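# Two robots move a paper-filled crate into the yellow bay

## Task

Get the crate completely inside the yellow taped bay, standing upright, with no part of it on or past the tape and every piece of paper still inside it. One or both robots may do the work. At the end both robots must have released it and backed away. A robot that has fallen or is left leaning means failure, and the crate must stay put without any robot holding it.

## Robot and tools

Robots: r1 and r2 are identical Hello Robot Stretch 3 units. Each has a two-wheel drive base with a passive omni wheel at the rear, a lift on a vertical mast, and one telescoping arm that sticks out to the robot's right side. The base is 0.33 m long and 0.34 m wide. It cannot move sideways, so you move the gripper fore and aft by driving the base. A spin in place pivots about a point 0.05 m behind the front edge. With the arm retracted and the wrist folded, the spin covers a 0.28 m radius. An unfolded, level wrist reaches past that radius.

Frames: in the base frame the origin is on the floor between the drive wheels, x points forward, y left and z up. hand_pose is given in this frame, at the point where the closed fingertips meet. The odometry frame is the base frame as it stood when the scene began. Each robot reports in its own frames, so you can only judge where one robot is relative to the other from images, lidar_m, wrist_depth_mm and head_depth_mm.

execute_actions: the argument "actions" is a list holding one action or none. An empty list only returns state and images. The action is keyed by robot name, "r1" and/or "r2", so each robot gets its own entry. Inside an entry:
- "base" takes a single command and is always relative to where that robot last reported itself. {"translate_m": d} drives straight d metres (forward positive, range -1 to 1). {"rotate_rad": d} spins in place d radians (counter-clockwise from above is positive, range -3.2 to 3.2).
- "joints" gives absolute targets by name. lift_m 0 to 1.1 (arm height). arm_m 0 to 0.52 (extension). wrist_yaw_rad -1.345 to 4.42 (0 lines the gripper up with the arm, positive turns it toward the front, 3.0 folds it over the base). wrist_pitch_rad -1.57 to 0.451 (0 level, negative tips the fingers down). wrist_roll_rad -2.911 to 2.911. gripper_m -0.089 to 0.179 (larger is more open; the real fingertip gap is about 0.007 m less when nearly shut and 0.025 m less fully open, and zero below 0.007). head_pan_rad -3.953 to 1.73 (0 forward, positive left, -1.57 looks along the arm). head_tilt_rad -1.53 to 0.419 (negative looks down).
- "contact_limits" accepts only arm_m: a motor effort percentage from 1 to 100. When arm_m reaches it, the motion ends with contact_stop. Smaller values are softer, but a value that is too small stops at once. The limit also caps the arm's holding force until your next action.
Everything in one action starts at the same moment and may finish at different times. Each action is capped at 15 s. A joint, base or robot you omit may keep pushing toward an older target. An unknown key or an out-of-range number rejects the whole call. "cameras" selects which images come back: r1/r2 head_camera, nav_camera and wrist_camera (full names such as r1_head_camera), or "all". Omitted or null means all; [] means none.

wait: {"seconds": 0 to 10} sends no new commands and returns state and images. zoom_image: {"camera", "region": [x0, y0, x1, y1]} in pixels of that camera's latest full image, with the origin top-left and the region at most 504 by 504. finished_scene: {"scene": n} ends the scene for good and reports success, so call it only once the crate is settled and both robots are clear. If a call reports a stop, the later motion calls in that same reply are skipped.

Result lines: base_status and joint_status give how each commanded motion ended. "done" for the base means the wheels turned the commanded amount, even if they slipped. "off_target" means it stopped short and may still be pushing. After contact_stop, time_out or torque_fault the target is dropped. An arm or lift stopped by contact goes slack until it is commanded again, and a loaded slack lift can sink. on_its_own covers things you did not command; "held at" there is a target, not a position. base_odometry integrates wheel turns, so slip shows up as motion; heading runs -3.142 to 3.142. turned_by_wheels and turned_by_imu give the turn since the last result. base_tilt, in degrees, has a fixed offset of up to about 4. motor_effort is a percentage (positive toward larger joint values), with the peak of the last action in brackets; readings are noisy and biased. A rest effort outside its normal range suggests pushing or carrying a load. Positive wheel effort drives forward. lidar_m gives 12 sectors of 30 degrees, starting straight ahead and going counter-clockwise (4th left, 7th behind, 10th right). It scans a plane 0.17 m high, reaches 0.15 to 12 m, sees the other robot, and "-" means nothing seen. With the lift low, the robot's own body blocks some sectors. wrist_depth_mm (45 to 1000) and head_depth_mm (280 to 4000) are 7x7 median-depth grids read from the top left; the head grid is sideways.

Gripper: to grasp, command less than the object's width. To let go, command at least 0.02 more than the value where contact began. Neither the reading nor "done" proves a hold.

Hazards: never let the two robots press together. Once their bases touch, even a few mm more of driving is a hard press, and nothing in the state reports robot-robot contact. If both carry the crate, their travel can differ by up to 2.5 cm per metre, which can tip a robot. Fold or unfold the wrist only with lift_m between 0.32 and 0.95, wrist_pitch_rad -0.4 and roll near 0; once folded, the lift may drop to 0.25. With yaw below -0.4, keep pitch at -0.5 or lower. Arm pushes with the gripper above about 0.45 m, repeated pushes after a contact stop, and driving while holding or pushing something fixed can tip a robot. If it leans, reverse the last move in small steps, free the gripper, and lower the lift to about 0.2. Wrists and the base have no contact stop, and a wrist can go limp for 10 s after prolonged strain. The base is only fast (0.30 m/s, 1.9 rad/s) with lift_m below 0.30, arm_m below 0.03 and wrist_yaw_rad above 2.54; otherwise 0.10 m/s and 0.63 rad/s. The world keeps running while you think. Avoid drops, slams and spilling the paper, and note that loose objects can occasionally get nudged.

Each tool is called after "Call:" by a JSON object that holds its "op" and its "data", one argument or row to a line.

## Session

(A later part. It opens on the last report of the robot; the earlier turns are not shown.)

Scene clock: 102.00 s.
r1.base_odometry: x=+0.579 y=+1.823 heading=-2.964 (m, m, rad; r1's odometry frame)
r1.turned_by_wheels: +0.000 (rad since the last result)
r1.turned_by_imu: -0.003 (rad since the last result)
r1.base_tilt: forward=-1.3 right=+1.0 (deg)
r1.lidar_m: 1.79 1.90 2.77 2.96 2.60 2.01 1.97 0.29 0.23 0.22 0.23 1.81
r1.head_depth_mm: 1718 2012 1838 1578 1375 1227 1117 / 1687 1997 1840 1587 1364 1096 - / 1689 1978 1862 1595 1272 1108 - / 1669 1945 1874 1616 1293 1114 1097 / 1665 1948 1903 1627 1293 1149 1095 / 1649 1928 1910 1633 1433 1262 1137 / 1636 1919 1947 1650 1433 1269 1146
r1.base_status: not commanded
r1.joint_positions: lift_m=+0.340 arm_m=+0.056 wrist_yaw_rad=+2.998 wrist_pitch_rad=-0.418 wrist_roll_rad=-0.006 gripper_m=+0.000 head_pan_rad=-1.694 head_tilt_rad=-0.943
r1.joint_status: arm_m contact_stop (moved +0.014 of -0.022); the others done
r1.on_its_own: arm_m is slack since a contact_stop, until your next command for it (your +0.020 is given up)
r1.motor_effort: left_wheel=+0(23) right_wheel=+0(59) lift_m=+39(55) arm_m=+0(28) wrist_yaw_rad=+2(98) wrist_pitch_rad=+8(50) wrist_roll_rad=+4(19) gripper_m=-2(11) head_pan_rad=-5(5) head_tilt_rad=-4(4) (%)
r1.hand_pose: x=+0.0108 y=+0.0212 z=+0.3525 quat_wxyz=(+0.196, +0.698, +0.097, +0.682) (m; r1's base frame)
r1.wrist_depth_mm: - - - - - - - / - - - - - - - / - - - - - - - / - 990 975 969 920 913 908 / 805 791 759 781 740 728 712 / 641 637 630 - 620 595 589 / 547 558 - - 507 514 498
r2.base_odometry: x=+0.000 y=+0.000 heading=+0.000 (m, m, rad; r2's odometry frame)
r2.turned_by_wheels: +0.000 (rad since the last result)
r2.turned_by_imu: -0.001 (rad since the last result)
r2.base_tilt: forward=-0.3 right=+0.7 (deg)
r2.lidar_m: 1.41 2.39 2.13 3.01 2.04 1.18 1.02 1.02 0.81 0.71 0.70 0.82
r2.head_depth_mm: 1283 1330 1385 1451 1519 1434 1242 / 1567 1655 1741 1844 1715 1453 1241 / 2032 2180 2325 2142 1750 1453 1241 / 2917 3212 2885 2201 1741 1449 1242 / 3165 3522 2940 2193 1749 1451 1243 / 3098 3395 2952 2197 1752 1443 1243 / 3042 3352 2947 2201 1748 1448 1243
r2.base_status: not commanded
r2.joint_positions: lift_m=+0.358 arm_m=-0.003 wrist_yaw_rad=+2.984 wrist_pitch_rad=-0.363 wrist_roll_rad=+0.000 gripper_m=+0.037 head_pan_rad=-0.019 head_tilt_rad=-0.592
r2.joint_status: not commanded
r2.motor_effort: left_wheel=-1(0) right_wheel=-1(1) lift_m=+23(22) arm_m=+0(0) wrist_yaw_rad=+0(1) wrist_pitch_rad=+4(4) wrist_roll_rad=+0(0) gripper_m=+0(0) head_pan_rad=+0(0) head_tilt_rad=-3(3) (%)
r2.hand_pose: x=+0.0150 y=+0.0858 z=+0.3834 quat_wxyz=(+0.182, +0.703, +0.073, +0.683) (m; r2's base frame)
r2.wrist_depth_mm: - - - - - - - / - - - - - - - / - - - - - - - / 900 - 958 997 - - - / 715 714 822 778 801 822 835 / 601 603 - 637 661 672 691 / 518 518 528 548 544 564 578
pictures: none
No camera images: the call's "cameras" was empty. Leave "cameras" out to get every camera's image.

Call:
{"op": "execute_actions", "data": {
  "actions": [
    {"r1":{"base":{"translate_m":0.5},"joints":{"arm_m":0.01,"lift_m":0.28,"head_pan_rad":0,"head_tilt_rad":-1.0}}}
  ],
  "cameras": []
}}

Call:
{"op": "execute_actions", "data": {
  "actions": [
    {"r1":{"base":{"rotate_rad":-1.57}}}
  ],
  "cameras": []
}}

Call:
{"op": "execute_actions", "data": {
  "actions": [
    {"r1":{"base":{"translate_m":1.0}}}
  ],
  "cameras": []
}}

Call:
{"op": "execute_actions", "data": {
  "actions": [
    {"r1":{"base":{"rotate_rad":-1.3}}}
  ],
  "cameras": []
}}

Call:
{"op": "execute_actions", "data": {
  "actions": [
    {"r1":{"base":{"translate_m":0.47}}}
  ],
  "cameras": []
}}

Call:
{"op": "execute_actions", "data": {
  "actions": [
    {"r1":{"base":{"rotate_rad":-1.77},"joints":{"lift_m":0.33}}}
  ],
  "cameras": ["r1_head_camera"]
}}

Call:
{"op": "execute_actions", "data": {
  "actions": [
    {"r1":{"base":{"translate_m":0.9}}}
  ],
  "cameras": ["r1_head_camera","r1_nav_camera"]
}}

Scene clock: 111.27 s.
r1.base_odometry: x=+0.087 y=+1.734 heading=-2.964 (m, m, rad; r1's odometry frame)
r1.turned_by_wheels: +0.000 (rad since the last result)
r1.turned_by_imu: +0.001 (rad since the last result)
r1.base_tilt: forward=-1.2 right=+0.9 (deg)
r1.lidar_m: 1.29 1.38 2.01 2.92 2.55 2.51 2.47 0.38 0.48 1.84 1.68 1.31
r1.head_depth_mm: 1194 1411 1664 1534 1349 1211 1099 / 1200 1412 1666 1531 1355 1222 1108 / 1207 1422 1696 1554 1368 1234 1113 / 1214 1430 1699 1552 1365 1236 1124 / 1226 1447 1719 1563 1380 1241 1127 / 1227 1447 1727 1583 1395 1249 1127 / 1236 1449 1745 1600 1415 1259 1140
r1.base_status: done
r1.joint_positions: lift_m=+0.280 arm_m=+0.010 wrist_yaw_rad=+3.000 wrist_pitch_rad=-0.418 wrist_roll_rad=-0.006 gripper_m=+0.000 head_pan_rad=-0.007 head_tilt_rad=-0.989
r1.joint_status: all done
r1.motor_effort: left_wheel=+0(11) right_wheel=+0(10) lift_m=+24(35) arm_m=-3(3) wrist_yaw_rad=+0(0) wrist_pitch_rad=+8(8) wrist_roll_rad=+4(4) gripper_m=-2(2) head_pan_rad=+4(55) head_tilt_rad=-7(13) (%)
r1.hand_pose: x=+0.0105 y=+0.0670 z=+0.2931 quat_wxyz=(+0.195, +0.698, +0.098, +0.682) (m; r1's base frame)
r1.wrist_depth_mm: - - - - - - - / - - - - - - - / - - - - - - - / 926 878 857 842 805 798 780 / 698 675 662 682 647 627 609 / 559 561 - - 531 525 507 / 478 497 - - 445 446 436
r2.base_odometry: x=+0.000 y=+0.000 heading=+0.000 (m, m, rad; r2's odometry frame)
r2.turned_by_wheels: +0.000 (rad since the last result)
r2.turned_by_imu: -0.001 (rad since the last result)
r2.base_tilt: forward=-0.2 right=+0.7 (deg)
r2.lidar_m: 1.42 2.39 2.41 3.02 2.04 1.17 1.02 1.02 0.82 0.70 0.71 0.82
r2.head_depth_mm: 1281 1330 1387 1446 1521 1425 1243 / 1564 1660 1738 1837 1714 1457 1245 / 2038 2171 2350 2145 1754 1451 1241 / 2929 3224 2903 2188 1755 1448 1242 / 3173 3480 2962 2196 1747 1457 1242 / 3114 3434 2916 2199 1740 1454 1248 / 3026 3335 2956 2198 1746 1451 1241
r2.base_status: not commanded
r2.joint_positions: lift_m=+0.358 arm_m=-0.003 wrist_yaw_rad=+2.984 wrist_pitch_rad=-0.363 wrist_roll_rad=+0.000 gripper_m=+0.037 head_pan_rad=-0.019 head_tilt_rad=-0.592
r2.joint_status: not commanded
r2.motor_effort: left_wheel=+0(0) right_wheel=-1(1) lift_m=+22(22) arm_m=+0(0) wrist_yaw_rad=-1(1) wrist_pitch_rad=+4(4) wrist_roll_rad=+0(0) gripper_m=-1(0) head_pan_rad=+0(0) head_tilt_rad=-3(3) (%)
r2.hand_pose: x=+0.0150 y=+0.0858 z=+0.3834 quat_wxyz=(+0.182, +0.703, +0.073, +0.683) (m; r2's base frame)
r2.wrist_depth_mm: - - - - - - - / - - - - - - - / - - - - - - - / 893 - 971 998 - - - / 712 721 811 771 809 820 850 / 608 606 - 641 665 670 691 / 519 520 527 541 541 565 577
pictures: none
No camera images: the call's "cameras" was empty. Leave "cameras" out to get every camera's image.

Scene clock: 113.47 s.
r1.base_odometry: x=+0.087 y=+1.734 heading=+1.750 (m, m, rad; r1's odometry frame)
r1.turned_by_wheels: -1.570 (rad since the last result)
r1.turned_by_imu: -1.563 (rad since the last result)
r1.base_tilt: forward=-1.2 right=+1.0 (deg)
r1.lidar_m: 1.84 1.67 1.32 1.29 1.38 2.02 2.92 2.50 2.52 2.47 0.38 0.49
r1.head_depth_mm: 1722 1959 1741 1402 1271 1180 1100 / 1731 1971 1748 1533 1359 1219 1110 / 1737 1987 1773 1539 1364 1226 1110 / 1751 2023 1799 1554 1375 1236 1119 / 1769 2014 1820 1559 1382 1239 1128 / 1766 2029 1835 1576 1398 1247 1125 / 1767 2049 1832 1594 1405 1258 1136
r1.base_status: done
r1.joint_positions: lift_m=+0.280 arm_m=+0.010 wrist_yaw_rad=+3.000 wrist_pitch_rad=-0.418 wrist_roll_rad=-0.006 gripper_m=+0.000 head_pan_rad=-0.007 head_tilt_rad=-0.989
r1.joint_status: not commanded
r1.motor_effort: left_wheel=+3(14) right_wheel=-3(10) lift_m=+24(24) arm_m=-2(3) wrist_yaw_rad=+0(0) wrist_pitch_rad=+8(8) wrist_roll_rad=+4(4) gripper_m=-3(2) head_pan_rad=+4(4) head_tilt_rad=-7(7) (%)
r1.hand_pose: x=+0.0105 y=+0.0670 z=+0.2931 quat_wxyz=(+0.195, +0.698, +0.098, +0.682) (m; r1's base frame)
r1.wrist_depth_mm: - - - - - - - / - - - - - - - / - - - - - - - / 903 866 847 834 816 806 770 / 696 681 666 682 630 632 617 / 575 554 - - 534 512 510 / 477 496 - - 445 438 435
r2.base_odometry: x=+0.000 y=+0.000 heading=+0.000 (m, m, rad; r2's odometry frame)
r2.turned_by_wheels: +0.000 (rad since the last result)
r2.turned_by_imu: +0.000 (rad since the last result)
r2.base_tilt: forward=-0.2 right=+0.8 (deg)
r2.lidar_m: 1.42 2.40 2.51 3.02 2.04 1.17 1.01 1.02 0.82 0.71 0.70 0.82
r2.head_depth_mm: 1279 1335 1392 1455 1515 1430 1244 / 1577 1655 1729 1836 1713 1455 1245 / 2052 2182 2341 2152 1748 1449 1243 / 2912 3204 2895 2198 1744 1451 1244 / 3156 3464 2940 2195 1749 1448 1244 / 3131 3433 2948 2201 1743 1450 1239 / 3049 3370 2951 2194 1755 1446 1242
r2.base_status: not commanded
r2.joint_positions: lift_m=+0.358 arm_m=-0.003 wrist_yaw_rad=+2.984 wrist_pitch_rad=-0.363 wrist_roll_rad=+0.000 gripper_m=+0.037 head_pan_rad=-0.019 head_tilt_rad=-0.592
r2.joint_status: not commanded
r2.motor_effort: left_wheel=+0(0) right_wheel=-1(1) lift_m=+23(23) arm_m=+0(0) wrist_yaw_rad=-1(1) wrist_pitch_rad=+4(4) wrist_roll_rad=+0(0) gripper_m=-1(0) head_pan_rad=+0(0) head_tilt_rad=-3(2) (%)
r2.hand_pose: x=+0.0150 y=+0.0858 z=+0.3834 quat_wxyz=(+0.182, +0.703, +0.073, +0.683) (m; r2's base frame)
r2.wrist_depth_mm: - - - - - - - / - - - - - - - / - - - - - - - / 914 - 940 980 - - - / 720 741 817 774 805 829 847 / 599 608 - 631 659 666 690 / 519 523 536 551 539 570 583
pictures: none
No camera images: the call's "cameras" was empty. Leave "cameras" out to get every camera's image.

Scene clock: 118.57 s.
r1.base_odometry: x=-0.091 y=+2.718 heading=+1.750 (m, m, rad; r1's odometry frame)
r1.turned_by_wheels: +0.000 (rad since the last result)
r1.turned_by_imu: +0.002 (rad since the last result)
r1.base_tilt: forward=-1.2 right=+1.0 (deg)
r1.lidar_m: 0.84 0.90 1.21 1.19 1.27 1.89 3.91 0.49 0.39 2.50 1.11 0.86
r1.head_depth_mm: 766 901 1093 1405 1361 1210 1100 / 767 908 1099 1415 1353 1213 1104 / 773 909 1116 1443 1367 1227 1107 / 776 919 1126 1449 1375 1234 1116 / 782 926 1135 1463 1372 1242 1131 / 788 933 1143 1471 1392 1254 1128 / 793 941 1153 1476 1401 1265 1136
r1.base_status: done
r1.joint_positions: lift_m=+0.280 arm_m=+0.010 wrist_yaw_rad=+3.000 wrist_pitch_rad=-0.417 wrist_roll_rad=-0.006 gripper_m=+0.000 head_pan_rad=-0.007 head_tilt_rad=-0.989
r1.joint_status: not commanded
r1.motor_effort: left_wheel=+2(16) right_wheel=-2(8) lift_m=+24(24) arm_m=-2(2) wrist_yaw_rad=+0(0) wrist_pitch_rad=+8(8) wrist_roll_rad=+4(4) gripper_m=-3(1) head_pan_rad=+4(4) head_tilt_rad=-5(6) (%)
r1.hand_pose: x=+0.0105 y=+0.0670 z=+0.2931 quat_wxyz=(+0.195, +0.698, +0.098, +0.682) (m; r1's base frame)
r1.wrist_depth_mm: - - - - - - 977 / - - - - - - 971 / - - - - - - 940 / 903 883 864 828 818 796 773 / 688 683 670 688 633 622 614 / 564 551 - - 532 522 512 / 477 497 - - 446 443 444
r2.base_odometry: x=+0.000 y=+0.000 heading=+0.000 (m, m, rad; r2's odometry frame)
r2.turned_by_wheels: +0.000 (rad since the last result)
r2.turned_by_imu: -0.001 (rad since the last result)
r2.base_tilt: forward=-0.3 right=+0.8 (deg)
r2.lidar_m: 1.42 2.40 2.52 3.02 2.04 1.18 1.02 1.02 0.82 0.71 0.71 0.82
r2.head_depth_mm: 1280 1330 1391 1445 1515 1423 1241 / 1569 1657 1733 1829 1716 1449 1241 / 2041 2194 2352 2149 1746 1453 1245 / 2932 3222 2882 2195 1750 1448 1240 / 3162 3485 2989 2192 1749 1454 1239 / 3129 3388 2951 2183 1740 1450 1244 / 3064 3341 2918 2188 1750 1451 1247
r2.base_status: not commanded
r2.joint_positions: lift_m=+0.358 arm_m=-0.003 wrist_yaw_rad=+2.984 wrist_pitch_rad=-0.363 wrist_roll_rad=+0.000 gripper_m=+0.037 head_pan_rad=-0.019 head_tilt_rad=-0.592
r2.joint_status: not commanded
r2.motor_effort: left_wheel=-1(0) right_wheel=-1(1) lift_m=+23(22) arm_m=+0(0) wrist_yaw_rad=-1(0) wrist_pitch_rad=+4(4) wrist_roll_rad=+0(0) gripper_m=+0(0) head_pan_rad=+0(1) head_tilt_rad=-2(2) (%)
r2.hand_pose: x=+0.0150 y=+0.0858 z=+0.3834 quat_wxyz=(+0.182, +0.703, +0.073, +0.683) (m; r2's base frame)
r2.wrist_depth_mm: - - - - - - - / - - - - - - - / - - - - - - - / 893 - 944 984 - - - / 727 734 807 781 798 831 852 / 598 600 - 641 663 662 693 / 519 524 528 551 551 569 578
pictures: none
No camera images: the call's "cameras" was empty. Leave "cameras" out to get every camera's image.

Scene clock: 120.67 s.
r1.base_odometry: x=-0.091 y=+2.718 heading=+0.450 (m, m, rad; r1's odometry frame)
r1.turned_by_wheels: -1.300 (rad since the last result)
r1.turned_by_imu: -1.295 (rad since the last result)
r1.base_tilt: forward=-1.2 right=+1.0 (deg)
r1.lidar_m: 1.46 0.93 0.84 0.85 1.04 1.19 1.20 1.48 2.93 0.68 0.39 0.40
r1.head_depth_mm: 2314 2050 1748 1517 1304 1163 1102 / 2378 2060 1761 1538 1359 1215 1106 / 2418 2092 1781 1534 1367 1222 1111 / 2307 2093 1801 1549 1371 1238 1121 / 1809 1958 1800 1563 1388 1245 1123 / 1467 1606 1698 1577 1398 1250 1127 / 1250 1334 1446 1522 1405 1256 1138
r1.base_status: done
r1.joint_positions: lift_m=+0.280 arm_m=+0.010 wrist_yaw_rad=+3.000 wrist_pitch_rad=-0.417 wrist_roll_rad=-0.006 gripper_m=+0.000 head_pan_rad=-0.007 head_tilt_rad=-0.989
r1.joint_status: not commanded
r1.motor_effort: left_wheel=+3(14) right_wheel=-3(9) lift_m=+24(24) arm_m=-2(3) wrist_yaw_rad=+1(1) wrist_pitch_rad=+8(8) wrist_roll_rad=+4(4) gripper_m=-2(3) head_pan_rad=+4(3) head_tilt_rad=-6(6) (%)
r1.hand_pose: x=+0.0105 y=+0.0670 z=+0.2931 quat_wxyz=(+0.195, +0.698, +0.098, +0.682) (m; r1's base frame)
r1.wrist_depth_mm: - - 889 845 803 755 731 / - - 966 932 889 811 787 / - - - 996 944 909 825 / 910 891 864 846 806 804 774 / 703 684 653 685 646 624 608 / 562 551 - - 533 517 509 / 475 499 - - 442 444 441
r2.base_odometry: x=+0.000 y=+0.000 heading=+0.000 (m, m, rad; r2's odometry frame)
r2.turned_by_wheels: +0.000 (rad since the last result)
r2.turned_by_imu: +0.000 (rad since the last result)
r2.base_tilt: forward=-0.3 right=+0.7 (deg)
r2.lidar_m: 1.42 2.40 2.52 3.02 2.03 1.18 1.02 1.02 0.81 0.70 0.70 0.82
r2.head_depth_mm: 1282 1329 1386 1442 1514 1425 1246 / 1567 1661 1740 1831 1715 1453 1240 / 2051 2179 2349 2152 1747 1449 1238 / 2921 3192 2885 2188 1747 1457 1242 / 3129 3498 2951 2222 1744 1452 1239 / 3074 3393 2946 2198 1751 1446 1243 / 3063 3338 2954 2197 1747 1452 1242
r2.base_status: not commanded
r2.joint_positions: lift_m=+0.358 arm_m=-0.003 wrist_yaw_rad=+2.984 wrist_pitch_rad=-0.363 wrist_roll_rad=+0.000 gripper_m=+0.037 head_pan_rad=-0.019 head_tilt_rad=-0.592
r2.joint_status: not commanded
r2.motor_effort: left_wheel=+0(0) right_wheel=-1(1) lift_m=+22(23) arm_m=+0(0) wrist_yaw_rad=-1(0) wrist_pitch_rad=+4(4) wrist_roll_rad=+0(0) gripper_m=+1(0) head_pan_rad=+0(0) head_tilt_rad=-3(2) (%)
r2.hand_pose: x=+0.0150 y=+0.0858 z=+0.3834 quat_wxyz=(+0.182, +0.703, +0.073, +0.683) (m; r2's base frame)
r2.wrist_depth_mm: - - - - - - - / - - - - - - - / - - - - - - - / 890 - 952 982 - - - / 719 731 807 773 797 822 825 / 598 613 - 635 658 664 690 / 518 532 528 543 544 566 578
pictures: none
No camera images: the call's "cameras" was empty. Leave "cameras" out to get every camera's image.

Scene clock: 123.97 s.
r1.base_odometry: x=+0.332 y=+2.923 heading=+0.450 (m, m, rad; r1's odometry frame)
r1.turned_by_wheels: +0.000 (rad since the last result)
r1.turned_by_imu: +0.001 (rad since the last result)
r1.base_tilt: forward=-1.2 right=+1.0 (deg)
r1.lidar_m: 1.17 0.75 0.68 0.68 0.84 1.62 1.64 2.03 0.33 0.34 0.40 2.11
r1.head_depth_mm: 1950 2014 1732 1518 1348 1216 1103 / 2005 2075 1752 1533 1357 1215 1107 / 2075 2091 1771 1559 1364 1228 1106 / 1846 1982 1801 1561 1370 1230 1117 / 1441 1583 1715 1562 1391 1244 1127 / 1176 1284 1397 1498 1393 1250 1131 / 998 1071 1152 1257 1336 1257 1136
r1.base_status: done
r1.joint_positions: lift_m=+0.280 arm_m=+0.010 wrist_yaw_rad=+3.000 wrist_pitch_rad=-0.417 wrist_roll_rad=-0.006 gripper_m=+0.000 head_pan_rad=-0.007 head_tilt_rad=-0.989
r1.joint_status: not commanded
r1.motor_effort: left_wheel=+3(15) right_wheel=-3(7) lift_m=+24(24) arm_m=-3(3) wrist_yaw_rad=+0(0) wrist_pitch_rad=+8(8) wrist_roll_rad=+4(4) gripper_m=-2(3) head_pan_rad=+4(4) head_tilt_rad=-7(6) (%)
r1.hand_pose: x=+0.0105 y=+0.0670 z=+0.2931 quat_wxyz=(+0.195, +0.698, +0.098, +0.682) (m; r1's base frame)
r1.wrist_depth_mm: 851 - 743 687 660 627 589 / 939 - 795 756 700 666 624 / - 967 863 820 768 721 678 / 886 896 849 836 782 750 710 / 697 676 667 687 644 624 616 / 563 552 - - 535 518 510 / 478 493 - - 444 445 435
r2.base_odometry: x=+0.000 y=+0.000 heading=+0.000 (m, m, rad; r2's odometry frame)
r2.turned_by_wheels: +0.000 (rad since the last result)
r2.turned_by_imu: -0.001 (rad since the last result)
r2.base_tilt: forward=-0.3 right=+0.7 (deg)
r2.lidar_m: 1.42 2.41 2.52 3.02 2.04 1.17 1.02 1.02 0.82 0.70 0.70 0.82
r2.head_depth_mm: 1285 1328 1391 1441 1515 1424 1244 / 1573 1650 1751 1847 1714 1450 1248 / 2049 2196 2348 2150 1751 1449 1244 / 2912 3199 2878 2199 1745 1453 1245 / 3174 3484 2974 2198 1746 1451 1245 / 3121 3392 2941 2198 1744 1453 1242 / 3072 3330 2943 2199 1745 1443 1246
r2.base_status: not commanded
r2.joint_positions: lift_m=+0.358 arm_m=-0.003 wrist_yaw_rad=+2.984 wrist_pitch_rad=-0.363 wrist_roll_rad=+0.000 gripper_m=+0.037 head_pan_rad=-0.019 head_tilt_rad=-0.592
r2.joint_status: not commanded
r2.motor_effort: left_wheel=+0(0) right_wheel=-1(1) lift_m=+23(22) arm_m=+0(0) wrist_yaw_rad=+0(1) wrist_pitch_rad=+4(4) wrist_roll_rad=+0(0) gripper_m=+0(0) head_pan_rad=-1(0) head_tilt_rad=-3(3) (%)
r2.hand_pose: x=+0.0150 y=+0.0858 z=+0.3834 quat_wxyz=(+0.182, +0.703, +0.073, +0.683) (m; r2's base frame)
r2.wrist_depth_mm: - - - - - - - / - - - - - - - / - - - - - - - / 891 - 943 981 - - - / 720 731 799 765 789 816 855 / 613 610 - 640 664 678 677 / 521 526 523 551 541 569 573
pictures: none
No camera images: the call's "cameras" was empty. Leave "cameras" out to get every camera's image.

Scene clock: 127.47 s.
r1.base_odometry: x=+0.332 y=+2.923 heading=-1.320 (m, m, rad; r1's odometry frame)
r1.turned_by_wheels: -1.770 (rad since the last result)
r1.turned_by_imu: -1.769 (rad since the last result)
r1.base_tilt: forward=-1.2 right=+1.0 (deg)
r1.lidar_m: 0.34 0.37 2.13 1.69 0.84 0.69 0.68 0.75 1.17 1.62 1.80 0.33
r1.head_depth_mm: 2454 2045 1741 1512 1345 1210 1101 / 2496 2054 1753 1522 1328 1200 1099 / 2508 2091 1770 1359 1277 1198 1105 / 2556 2122 1800 1360 1249 1201 1121 / 2569 2121 1810 1391 1267 1203 1124 / 2647 2134 1829 1576 1398 1228 1126 / 2657 2177 1831 1588 1398 1255 1138
r1.base_status: done
r1.joint_positions: lift_m=+0.330 arm_m=+0.010 wrist_yaw_rad=+3.000 wrist_pitch_rad=-0.417 wrist_roll_rad=-0.006 gripper_m=+0.000 head_pan_rad=-0.007 head_tilt_rad=-0.989
r1.joint_status: all done
r1.motor_effort: left_wheel=+3(13) right_wheel=-3(10) lift_m=+39(40) arm_m=-2(2) wrist_yaw_rad=+0(1) wrist_pitch_rad=+8(8) wrist_roll_rad=+4(4) gripper_m=-2(3) head_pan_rad=+4(3) head_tilt_rad=-7(6) (%)
r1.hand_pose: x=+0.0105 y=+0.0670 z=+0.3425 quat_wxyz=(+0.195, +0.698, +0.098, +0.682) (m; r1's base frame)
r1.wrist_depth_mm: 806 - - - - - - / 805 - - - - - - / 802 - - - - - - / 792 952 966 928 917 892 867 / 733 766 749 770 730 712 405 / 629 627 - - 592 572 408 / 530 530 - - 496 498 415
r2.base_odometry: x=+0.000 y=+0.000 heading=+0.000 (m, m, rad; r2's odometry frame)
r2.turned_by_wheels: +0.000 (rad since the last result)
r2.turned_by_imu: -0.001 (rad since the last result)
r2.base_tilt: forward=-0.3 right=+0.7 (deg)
r2.lidar_m: 1.41 2.40 2.51 3.03 2.04 1.17 1.02 1.01 0.81 0.71 0.70 0.82
r2.head_depth_mm: 1284 1327 1386 1458 1518 1426 1247 / 1577 1649 1737 1845 1722 1451 1246 / 2043 2176 2348 2160 1745 1454 1244 / 2901 3221 2876 2208 1748 1455 1244 / 3156 3458 2930 2175 1750 1457 1245 / 3116 3434 2955 2193 1751 1450 1241 / 3065 3329 2934 2197 1744 1457 1244
r2.base_status: not commanded
r2.joint_positions: lift_m=+0.358 arm_m=-0.003 wrist_yaw_rad=+2.984 wrist_pitch_rad=-0.363 wrist_roll_rad=+0.000 gripper_m=+0.037 head_pan_rad=-0.019 head_tilt_rad=-0.592
r2.joint_status: not commanded
r2.motor_effort: left_wheel=+0(1) right_wheel=-1(1) lift_m=+23(23) arm_m=+0(0) wrist_yaw_rad=-1(0) wrist_pitch_rad=+4(4) wrist_roll_rad=+0(0) gripper_m=+0(0) head_pan_rad=+0(0) head_tilt_rad=-3(2) (%)
r2.hand_pose: x=+0.0150 y=+0.0858 z=+0.3834 quat_wxyz=(+0.182, +0.703, +0.073, +0.683) (m; r2's base frame)
r2.wrist_depth_mm: - - - - - - - / - - - - - - - / - - - - - - - / 903 - 956 968 - - - / 720 725 807 767 797 814 840 / 606 612 - 638 660 672 687 / 515 525 526 542 541 567 582
pictures: r1_head_camera (sideways: a quarter turn clockwise sets it upright)
Images, in order (width x height): r1_head_camera 896x504.

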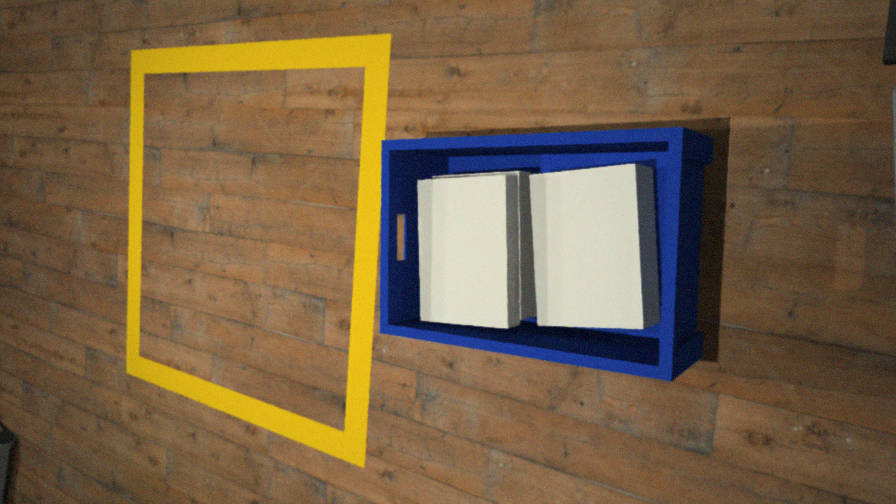

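Scene clock: 137.40 s.
r1.base_odometry: x=+0.556 y=+2.051 heading=-1.319 (m, m, rad; r1's odometry frame)
r1.turned_by_wheels: +0.001 (rad since the last result)
r1.turned_by_imu: -0.068 (rad since the last result)
r1.base_tilt: forward=-1.2 right=+1.0 (deg)
r1.lidar_m: 0.63 0.35 0.15 0.19 2.04 1.59 1.56 1.66 1.75 1.73 1.86 -
r1.head_depth_mm: 2446 2039 1752 1522 1348 1210 1102 / 2485 2075 1752 1533 1346 1207 1076 / 2534 2086 1767 1553 1249 1126 1077 / 2538 2103 1798 1558 1207 1132 1070 / 2587 2136 1804 1572 1214 1128 1073 / 2644 2159 1817 1594 1353 1209 1035 / 2646 2172 1831 1591 1415 1255 1137
r1.base_status: translate_m off_target (by the wheels' count: +0.8997 of +0.9000)
r1.joint_positions: lift_m=+0.330 arm_m=+0.010 wrist_yaw_rad=+2.999 wrist_pitch_rad=-0.417 wrist_roll_rad=-0.006 gripper_m=+0.000 head_pan_rad=-0.007 head_tilt_rad=-0.989
r1.joint_status: not commanded
r1.on_its_own: left_wheel is at rest, and its effort (+73) is outside its rest range (-18 to +18)
r1.motor_effort: left_wheel=+73(83) right_wheel=+17(65) lift_m=+39(39) arm_m=-2(2) wrist_yaw_rad=-1(0) wrist_pitch_rad=+8(8) wrist_roll_rad=+4(4) gripper_m=-3(2) head_pan_rad=+5(4) head_tilt_rad=-6(7) (%)
r1.hand_pose: x=+0.0106 y=+0.0671 z=+0.3426 quat_wxyz=(+0.195, +0.698, +0.098, +0.682) (m; r1's base frame)
r1.wrist_depth_mm: - - - - - - - / - - - - - - - / - - - - - - - / - 984 946 937 908 909 886 / 777 769 743 766 405 436 449 / 635 623 - - 448 444 413 / 527 528 - - 395 379 380
r2.base_odometry: x=+0.000 y=+0.000 heading=+0.000 (m, m, rad; r2's odometry frame)
r2.turned_by_wheels: +0.000 (rad since the last result)
r2.turned_by_imu: -0.002 (rad since the last result)
r2.base_tilt: forward=-0.3 right=+0.7 (deg)
r2.lidar_m: 1.41 2.00 1.84 3.02 2.04 1.18 1.02 1.01 0.82 0.71 0.71 0.82
r2.head_depth_mm: 1280 1330 1383 1447 1514 1428 1242 / 1573 1641 1740 1840 1720 1456 1248 / 2047 2168 2326 2153 1740 1457 1240 / 2905 3193 2907 2180 1752 1449 1245 / 3159 3474 2957 2184 1743 1451 1238 / 3121 3384 2951 2187 1750 1452 1242 / 3072 3305 2909 2211 1753 1453 1241
r2.base_status: not commanded
r2.joint_positions: lift_m=+0.358 arm_m=-0.003 wrist_yaw_rad=+2.984 wrist_pitch_rad=-0.363 wrist_roll_rad=+0.000 gripper_m=+0.037 head_pan_rad=-0.019 head_tilt_rad=-0.592
r2.joint_status: not commanded
r2.motor_effort: left_wheel=+0(0) right_wheel=-1(1) lift_m=+22(23) arm_m=+0(0) wrist_yaw_rad=+0(1) wrist_pitch_rad=+4(4) wrist_roll_rad=+0(0) gripper_m=+0(1) head_pan_rad=+0(1) head_tilt_rad=-2(3) (%)
r2.hand_pose: x=+0.0150 y=+0.0858 z=+0.3834 quat_wxyz=(+0.182, +0.703, +0.073, +0.683) (m; r2's base frame)
r2.wrist_depth_mm: - - - - - - - / - - - - - - - / - - - - - - - / 882 - 959 986 - - - / 723 731 814 775 801 830 851 / 594 611 - 638 657 668 688 / 520 523 525 549 539 567 580
pictures: r1_head_camera (sideways: a quarter turn clockwise sets it upright), r1_nav_camera (sideways: a quarter turn counterclockwise sets it upright)
Images, in order (width x height): r1_head_camera 896x504, r1_nav_camera 672x504.

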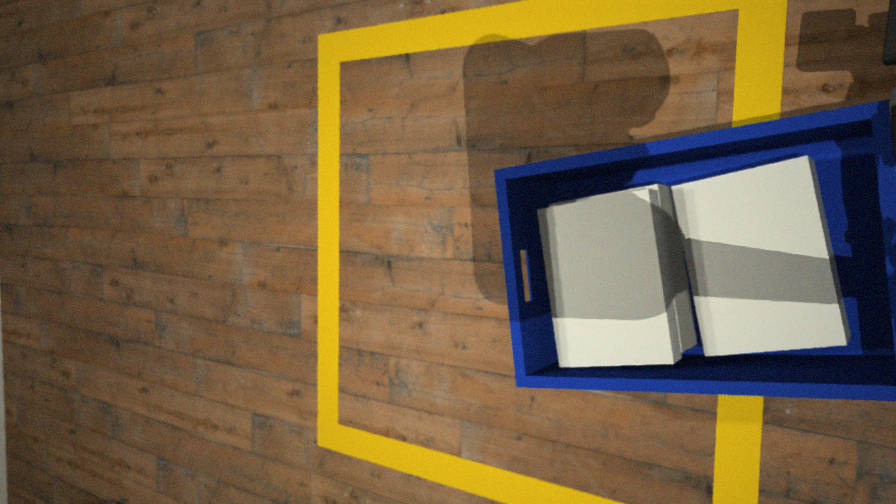

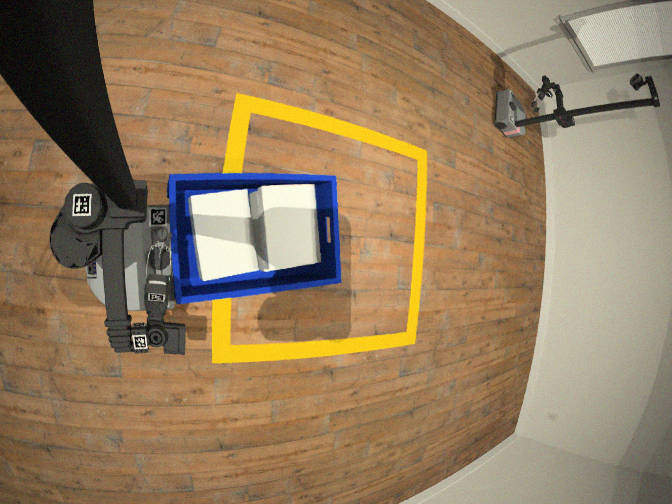

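Call:
{"op": "execute_actions", "data": {
  "actions": [
    {"r1":{"base":{"translate_m":0.38}}}
  ],
  "cameras": []
}}

Call:
{"op": "execute_actions", "data": {
  "actions": [
    {"r1":{"base":{"translate_m":-0.55},"joints":{"lift_m":0.28}}}
  ],
  "cameras": ["r1_head_camera","r1_nav_camera"]
}}

Scene clock: 147.60 s.
r1.base_odometry: x=+0.651 y=+1.684 heading=-1.318 (m, m, rad; r1's odometry frame)
r1.turned_by_wheels: +0.001 (rad since the last result)
r1.turned_by_imu: +0.001 (rad since the last result)
r1.base_tilt: forward=-1.2 right=+1.0 (deg)
r1.lidar_m: 0.63 0.35 0.15 0.19 2.12 1.97 1.93 2.07 1.80 1.78 1.91 -
r1.head_depth_mm: 2474 2040 1747 1515 1346 1211 1108 / 2464 2079 1759 1531 1351 1214 1077 / 2538 2071 1769 1541 1247 1134 1075 / 2544 2090 1782 1568 1203 1122 1066 / 2560 2109 1793 1570 1210 1124 1073 / 2590 2141 1803 1589 1345 1216 1036 / 2581 2176 1857 1602 1406 1260 1136
r1.base_status: translate_m off_target (by the wheels' count: +0.3797 of +0.3800)
r1.joint_positions: lift_m=+0.330 arm_m=+0.010 wrist_yaw_rad=+2.999 wrist_pitch_rad=-0.417 wrist_roll_rad=-0.006 gripper_m=+0.000 head_pan_rad=-0.007 head_tilt_rad=-0.989
r1.joint_status: not commanded
r1.on_its_own: left_wheel is at rest, and its effort (+73) is outside its rest range (-18 to +18)
r1.motor_effort: left_wheel=+73(86) right_wheel=+17(36) lift_m=+38(38) arm_m=-2(2) wrist_yaw_rad=+1(1) wrist_pitch_rad=+8(8) wrist_roll_rad=+4(4) gripper_m=-3(2) head_pan_rad=+4(4) head_tilt_rad=-7(7) (%)
r1.hand_pose: x=+0.0106 y=+0.0671 z=+0.3426 quat_wxyz=(+0.195, +0.698, +0.098, +0.682) (m; r1's base frame)
r1.wrist_depth_mm: - - - - - - - / - - - - - - - / - - - - - - - / - - 971 940 921 896 878 / 765 760 730 770 408 436 454 / 635 626 - - 450 450 411 / 532 523 - - 391 382 376
r2.base_odometry: x=+0.000 y=+0.000 heading=+0.000 (m, m, rad; r2's odometry frame)
r2.turned_by_wheels: +0.000 (rad since the last result)
r2.turned_by_imu: -0.002 (rad since the last result)
r2.base_tilt: forward=-0.3 right=+0.7 (deg)
r2.lidar_m: 1.42 2.02 1.52 3.03 2.03 1.18 1.02 1.02 0.82 0.70 0.71 0.81
r2.head_depth_mm: 1279 1331 1385 1449 1519 1428 1244 / 1578 1642 1740 1833 1717 1447 1249 / 2045 2186 2335 2154 1751 1450 1239 / 2929 3178 2886 2193 1742 1444 1238 / 3159 3460 2955 2206 1747 1449 1239 / 3089 3383 2938 2183 1744 1449 1243 / 3067 3354 2935 2190 1739 1455 1240
r2.base_status: not commanded
r2.joint_positions: lift_m=+0.358 arm_m=-0.003 wrist_yaw_rad=+2.984 wrist_pitch_rad=-0.363 wrist_roll_rad=+0.000 gripper_m=+0.037 head_pan_rad=-0.019 head_tilt_rad=-0.592
r2.joint_status: not commanded
r2.motor_effort: left_wheel=-1(0) right_wheel=-1(1) lift_m=+22(23) arm_m=+0(0) wrist_yaw_rad=-1(0) wrist_pitch_rad=+4(4) wrist_roll_rad=+0(0) gripper_m=+0(0) head_pan_rad=+0(1) head_tilt_rad=-3(3) (%)
r2.hand_pose: x=+0.0150 y=+0.0858 z=+0.3834 quat_wxyz=(+0.182, +0.703, +0.073, +0.683) (m; r2's base frame)
r2.wrist_depth_mm: - - - - - - - / - - - - - - - / - - - - - - - / 900 - 954 972 - - - / 708 734 790 780 808 823 835 / 602 606 - 635 667 660 688 / 521 527 532 554 544 562 572
pictures: none
No camera images: the call's "cameras" was empty. Leave "cameras" out to get every camera's image.

Scene clock: 151.37 s.
r1.base_odometry: x=+0.513 y=+2.216 heading=-1.318 (m, m, rad; r1's odometry frame)
r1.turned_by_wheels: +0.000 (rad since the last result)
r1.turned_by_imu: -0.002 (rad since the last result)
r1.base_tilt: forward=-1.2 right=+1.0 (deg)
r1.lidar_m: 0.61 0.62 2.07 2.03 1.82 1.41 1.39 1.49 1.74 1.70 1.85 2.70
r1.head_depth_mm: 2429 2051 1741 1522 1355 1216 1102 / 2499 2045 1754 1545 1345 1219 1110 / 2488 2071 1721 1457 1333 1225 1108 / 2538 2103 1527 1424 1333 1232 1118 / 2588 2128 1542 1437 1338 1241 1122 / 2614 2139 1823 1551 1391 1254 1129 / 2654 2184 1821 1590 1403 1254 1138
r1.base_status: done
r1.joint_positions: lift_m=+0.280 arm_m=+0.010 wrist_yaw_rad=+2.999 wrist_pitch_rad=-0.417 wrist_roll_rad=-0.006 gripper_m=+0.000 head_pan_rad=-0.007 head_tilt_rad=-0.989
r1.joint_status: all done
r1.motor_effort: left_wheel=+0(60) right_wheel=+0(16) lift_m=+24(34) arm_m=-2(2) wrist_yaw_rad=+1(0) wrist_pitch_rad=+8(8) wrist_roll_rad=+4(4) gripper_m=-1(2) head_pan_rad=+4(3) head_tilt_rad=-5(6) (%)
r1.hand_pose: x=+0.0106 y=+0.0671 z=+0.2932 quat_wxyz=(+0.195, +0.698, +0.098, +0.682) (m; r1's base frame)
r1.wrist_depth_mm: - - - - - - - / - - - - - - - / - - - - - - - / 906 879 861 840 803 792 776 / 692 686 663 685 647 624 620 / 563 555 - - 532 519 509 / 477 500 - - 444 442 434
r2.base_odometry: x=+0.000 y=+0.000 heading=+0.000 (m, m, rad; r2's odometry frame)
r2.turned_by_wheels: +0.000 (rad since the last result)
r2.turned_by_imu: -0.001 (rad since the last result)
r2.base_tilt: forward=-0.3 right=+0.8 (deg)
r2.lidar_m: 1.41 2.02 1.51 3.02 2.04 1.18 1.02 1.02 0.82 0.71 0.71 0.82
r2.head_depth_mm: 1279 1332 1391 1449 1511 1424 1249 / 1567 1648 1735 1841 1723 1451 1243 / 2034 2174 2325 2145 1747 1458 1241 / 2957 3230 2863 2207 1761 1453 1245 / 3156 3461 2981 2189 1744 1454 1241 / 3109 3405 2962 2179 1741 1442 1239 / 3053 3351 2949 2191 1750 1451 1239
r2.base_status: not commanded
r2.joint_positions: lift_m=+0.358 arm_m=-0.003 wrist_yaw_rad=+2.984 wrist_pitch_rad=-0.363 wrist_roll_rad=+0.000 gripper_m=+0.037 head_pan_rad=-0.019 head_tilt_rad=-0.592
r2.joint_status: not commanded
r2.motor_effort: left_wheel=+0(1) right_wheel=-1(1) lift_m=+23(23) arm_m=+0(0) wrist_yaw_rad=+0(0) wrist_pitch_rad=+4(4) wrist_roll_rad=+1(0) gripper_m=+0(0) head_pan_rad=+0(0) head_tilt_rad=-2(3) (%)
r2.hand_pose: x=+0.0150 y=+0.0858 z=+0.3834 quat_wxyz=(+0.182, +0.703, +0.073, +0.683) (m; r2's base frame)
r2.wrist_depth_mm: - - - - - - - / - - - - - - - / - - - - - - - / 906 - 951 980 - - - / 710 731 798 767 816 824 852 / 599 607 - 636 673 676 676 / 514 531 527 551 540 565 572
pictures: r1_head_camera (sideways: a quarter turn clockwise sets it upright), r1_nav_camera (sideways: a quarter turn counterclockwise sets it upright)
Images, in order (width x height): r1_head_camera 896x504, r1_nav_camera 672x504.

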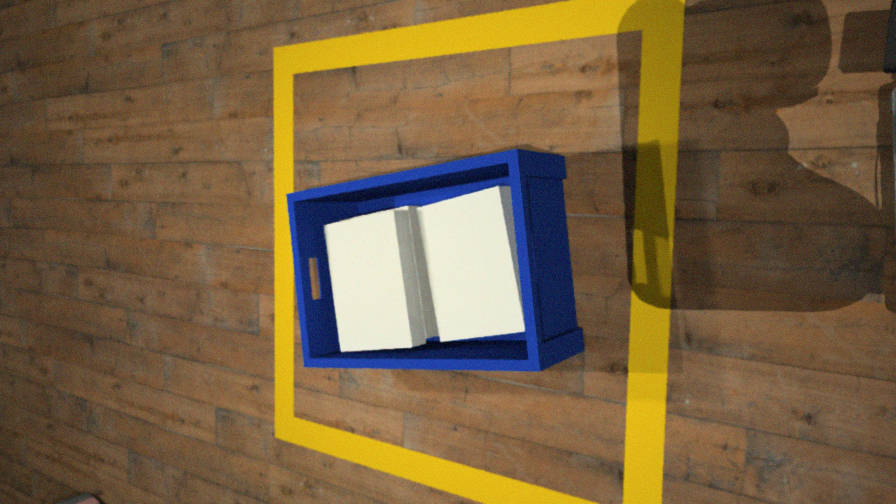

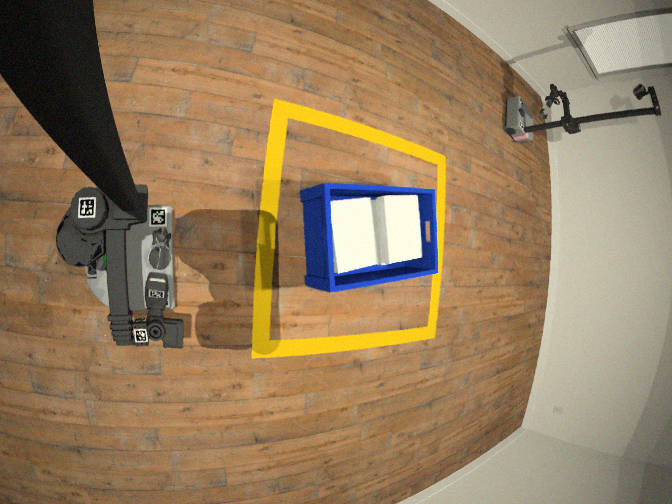

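Call:
{"op": "finished_scene", "data": {
  "scene": 2
}}

The scene is finished: the task was done.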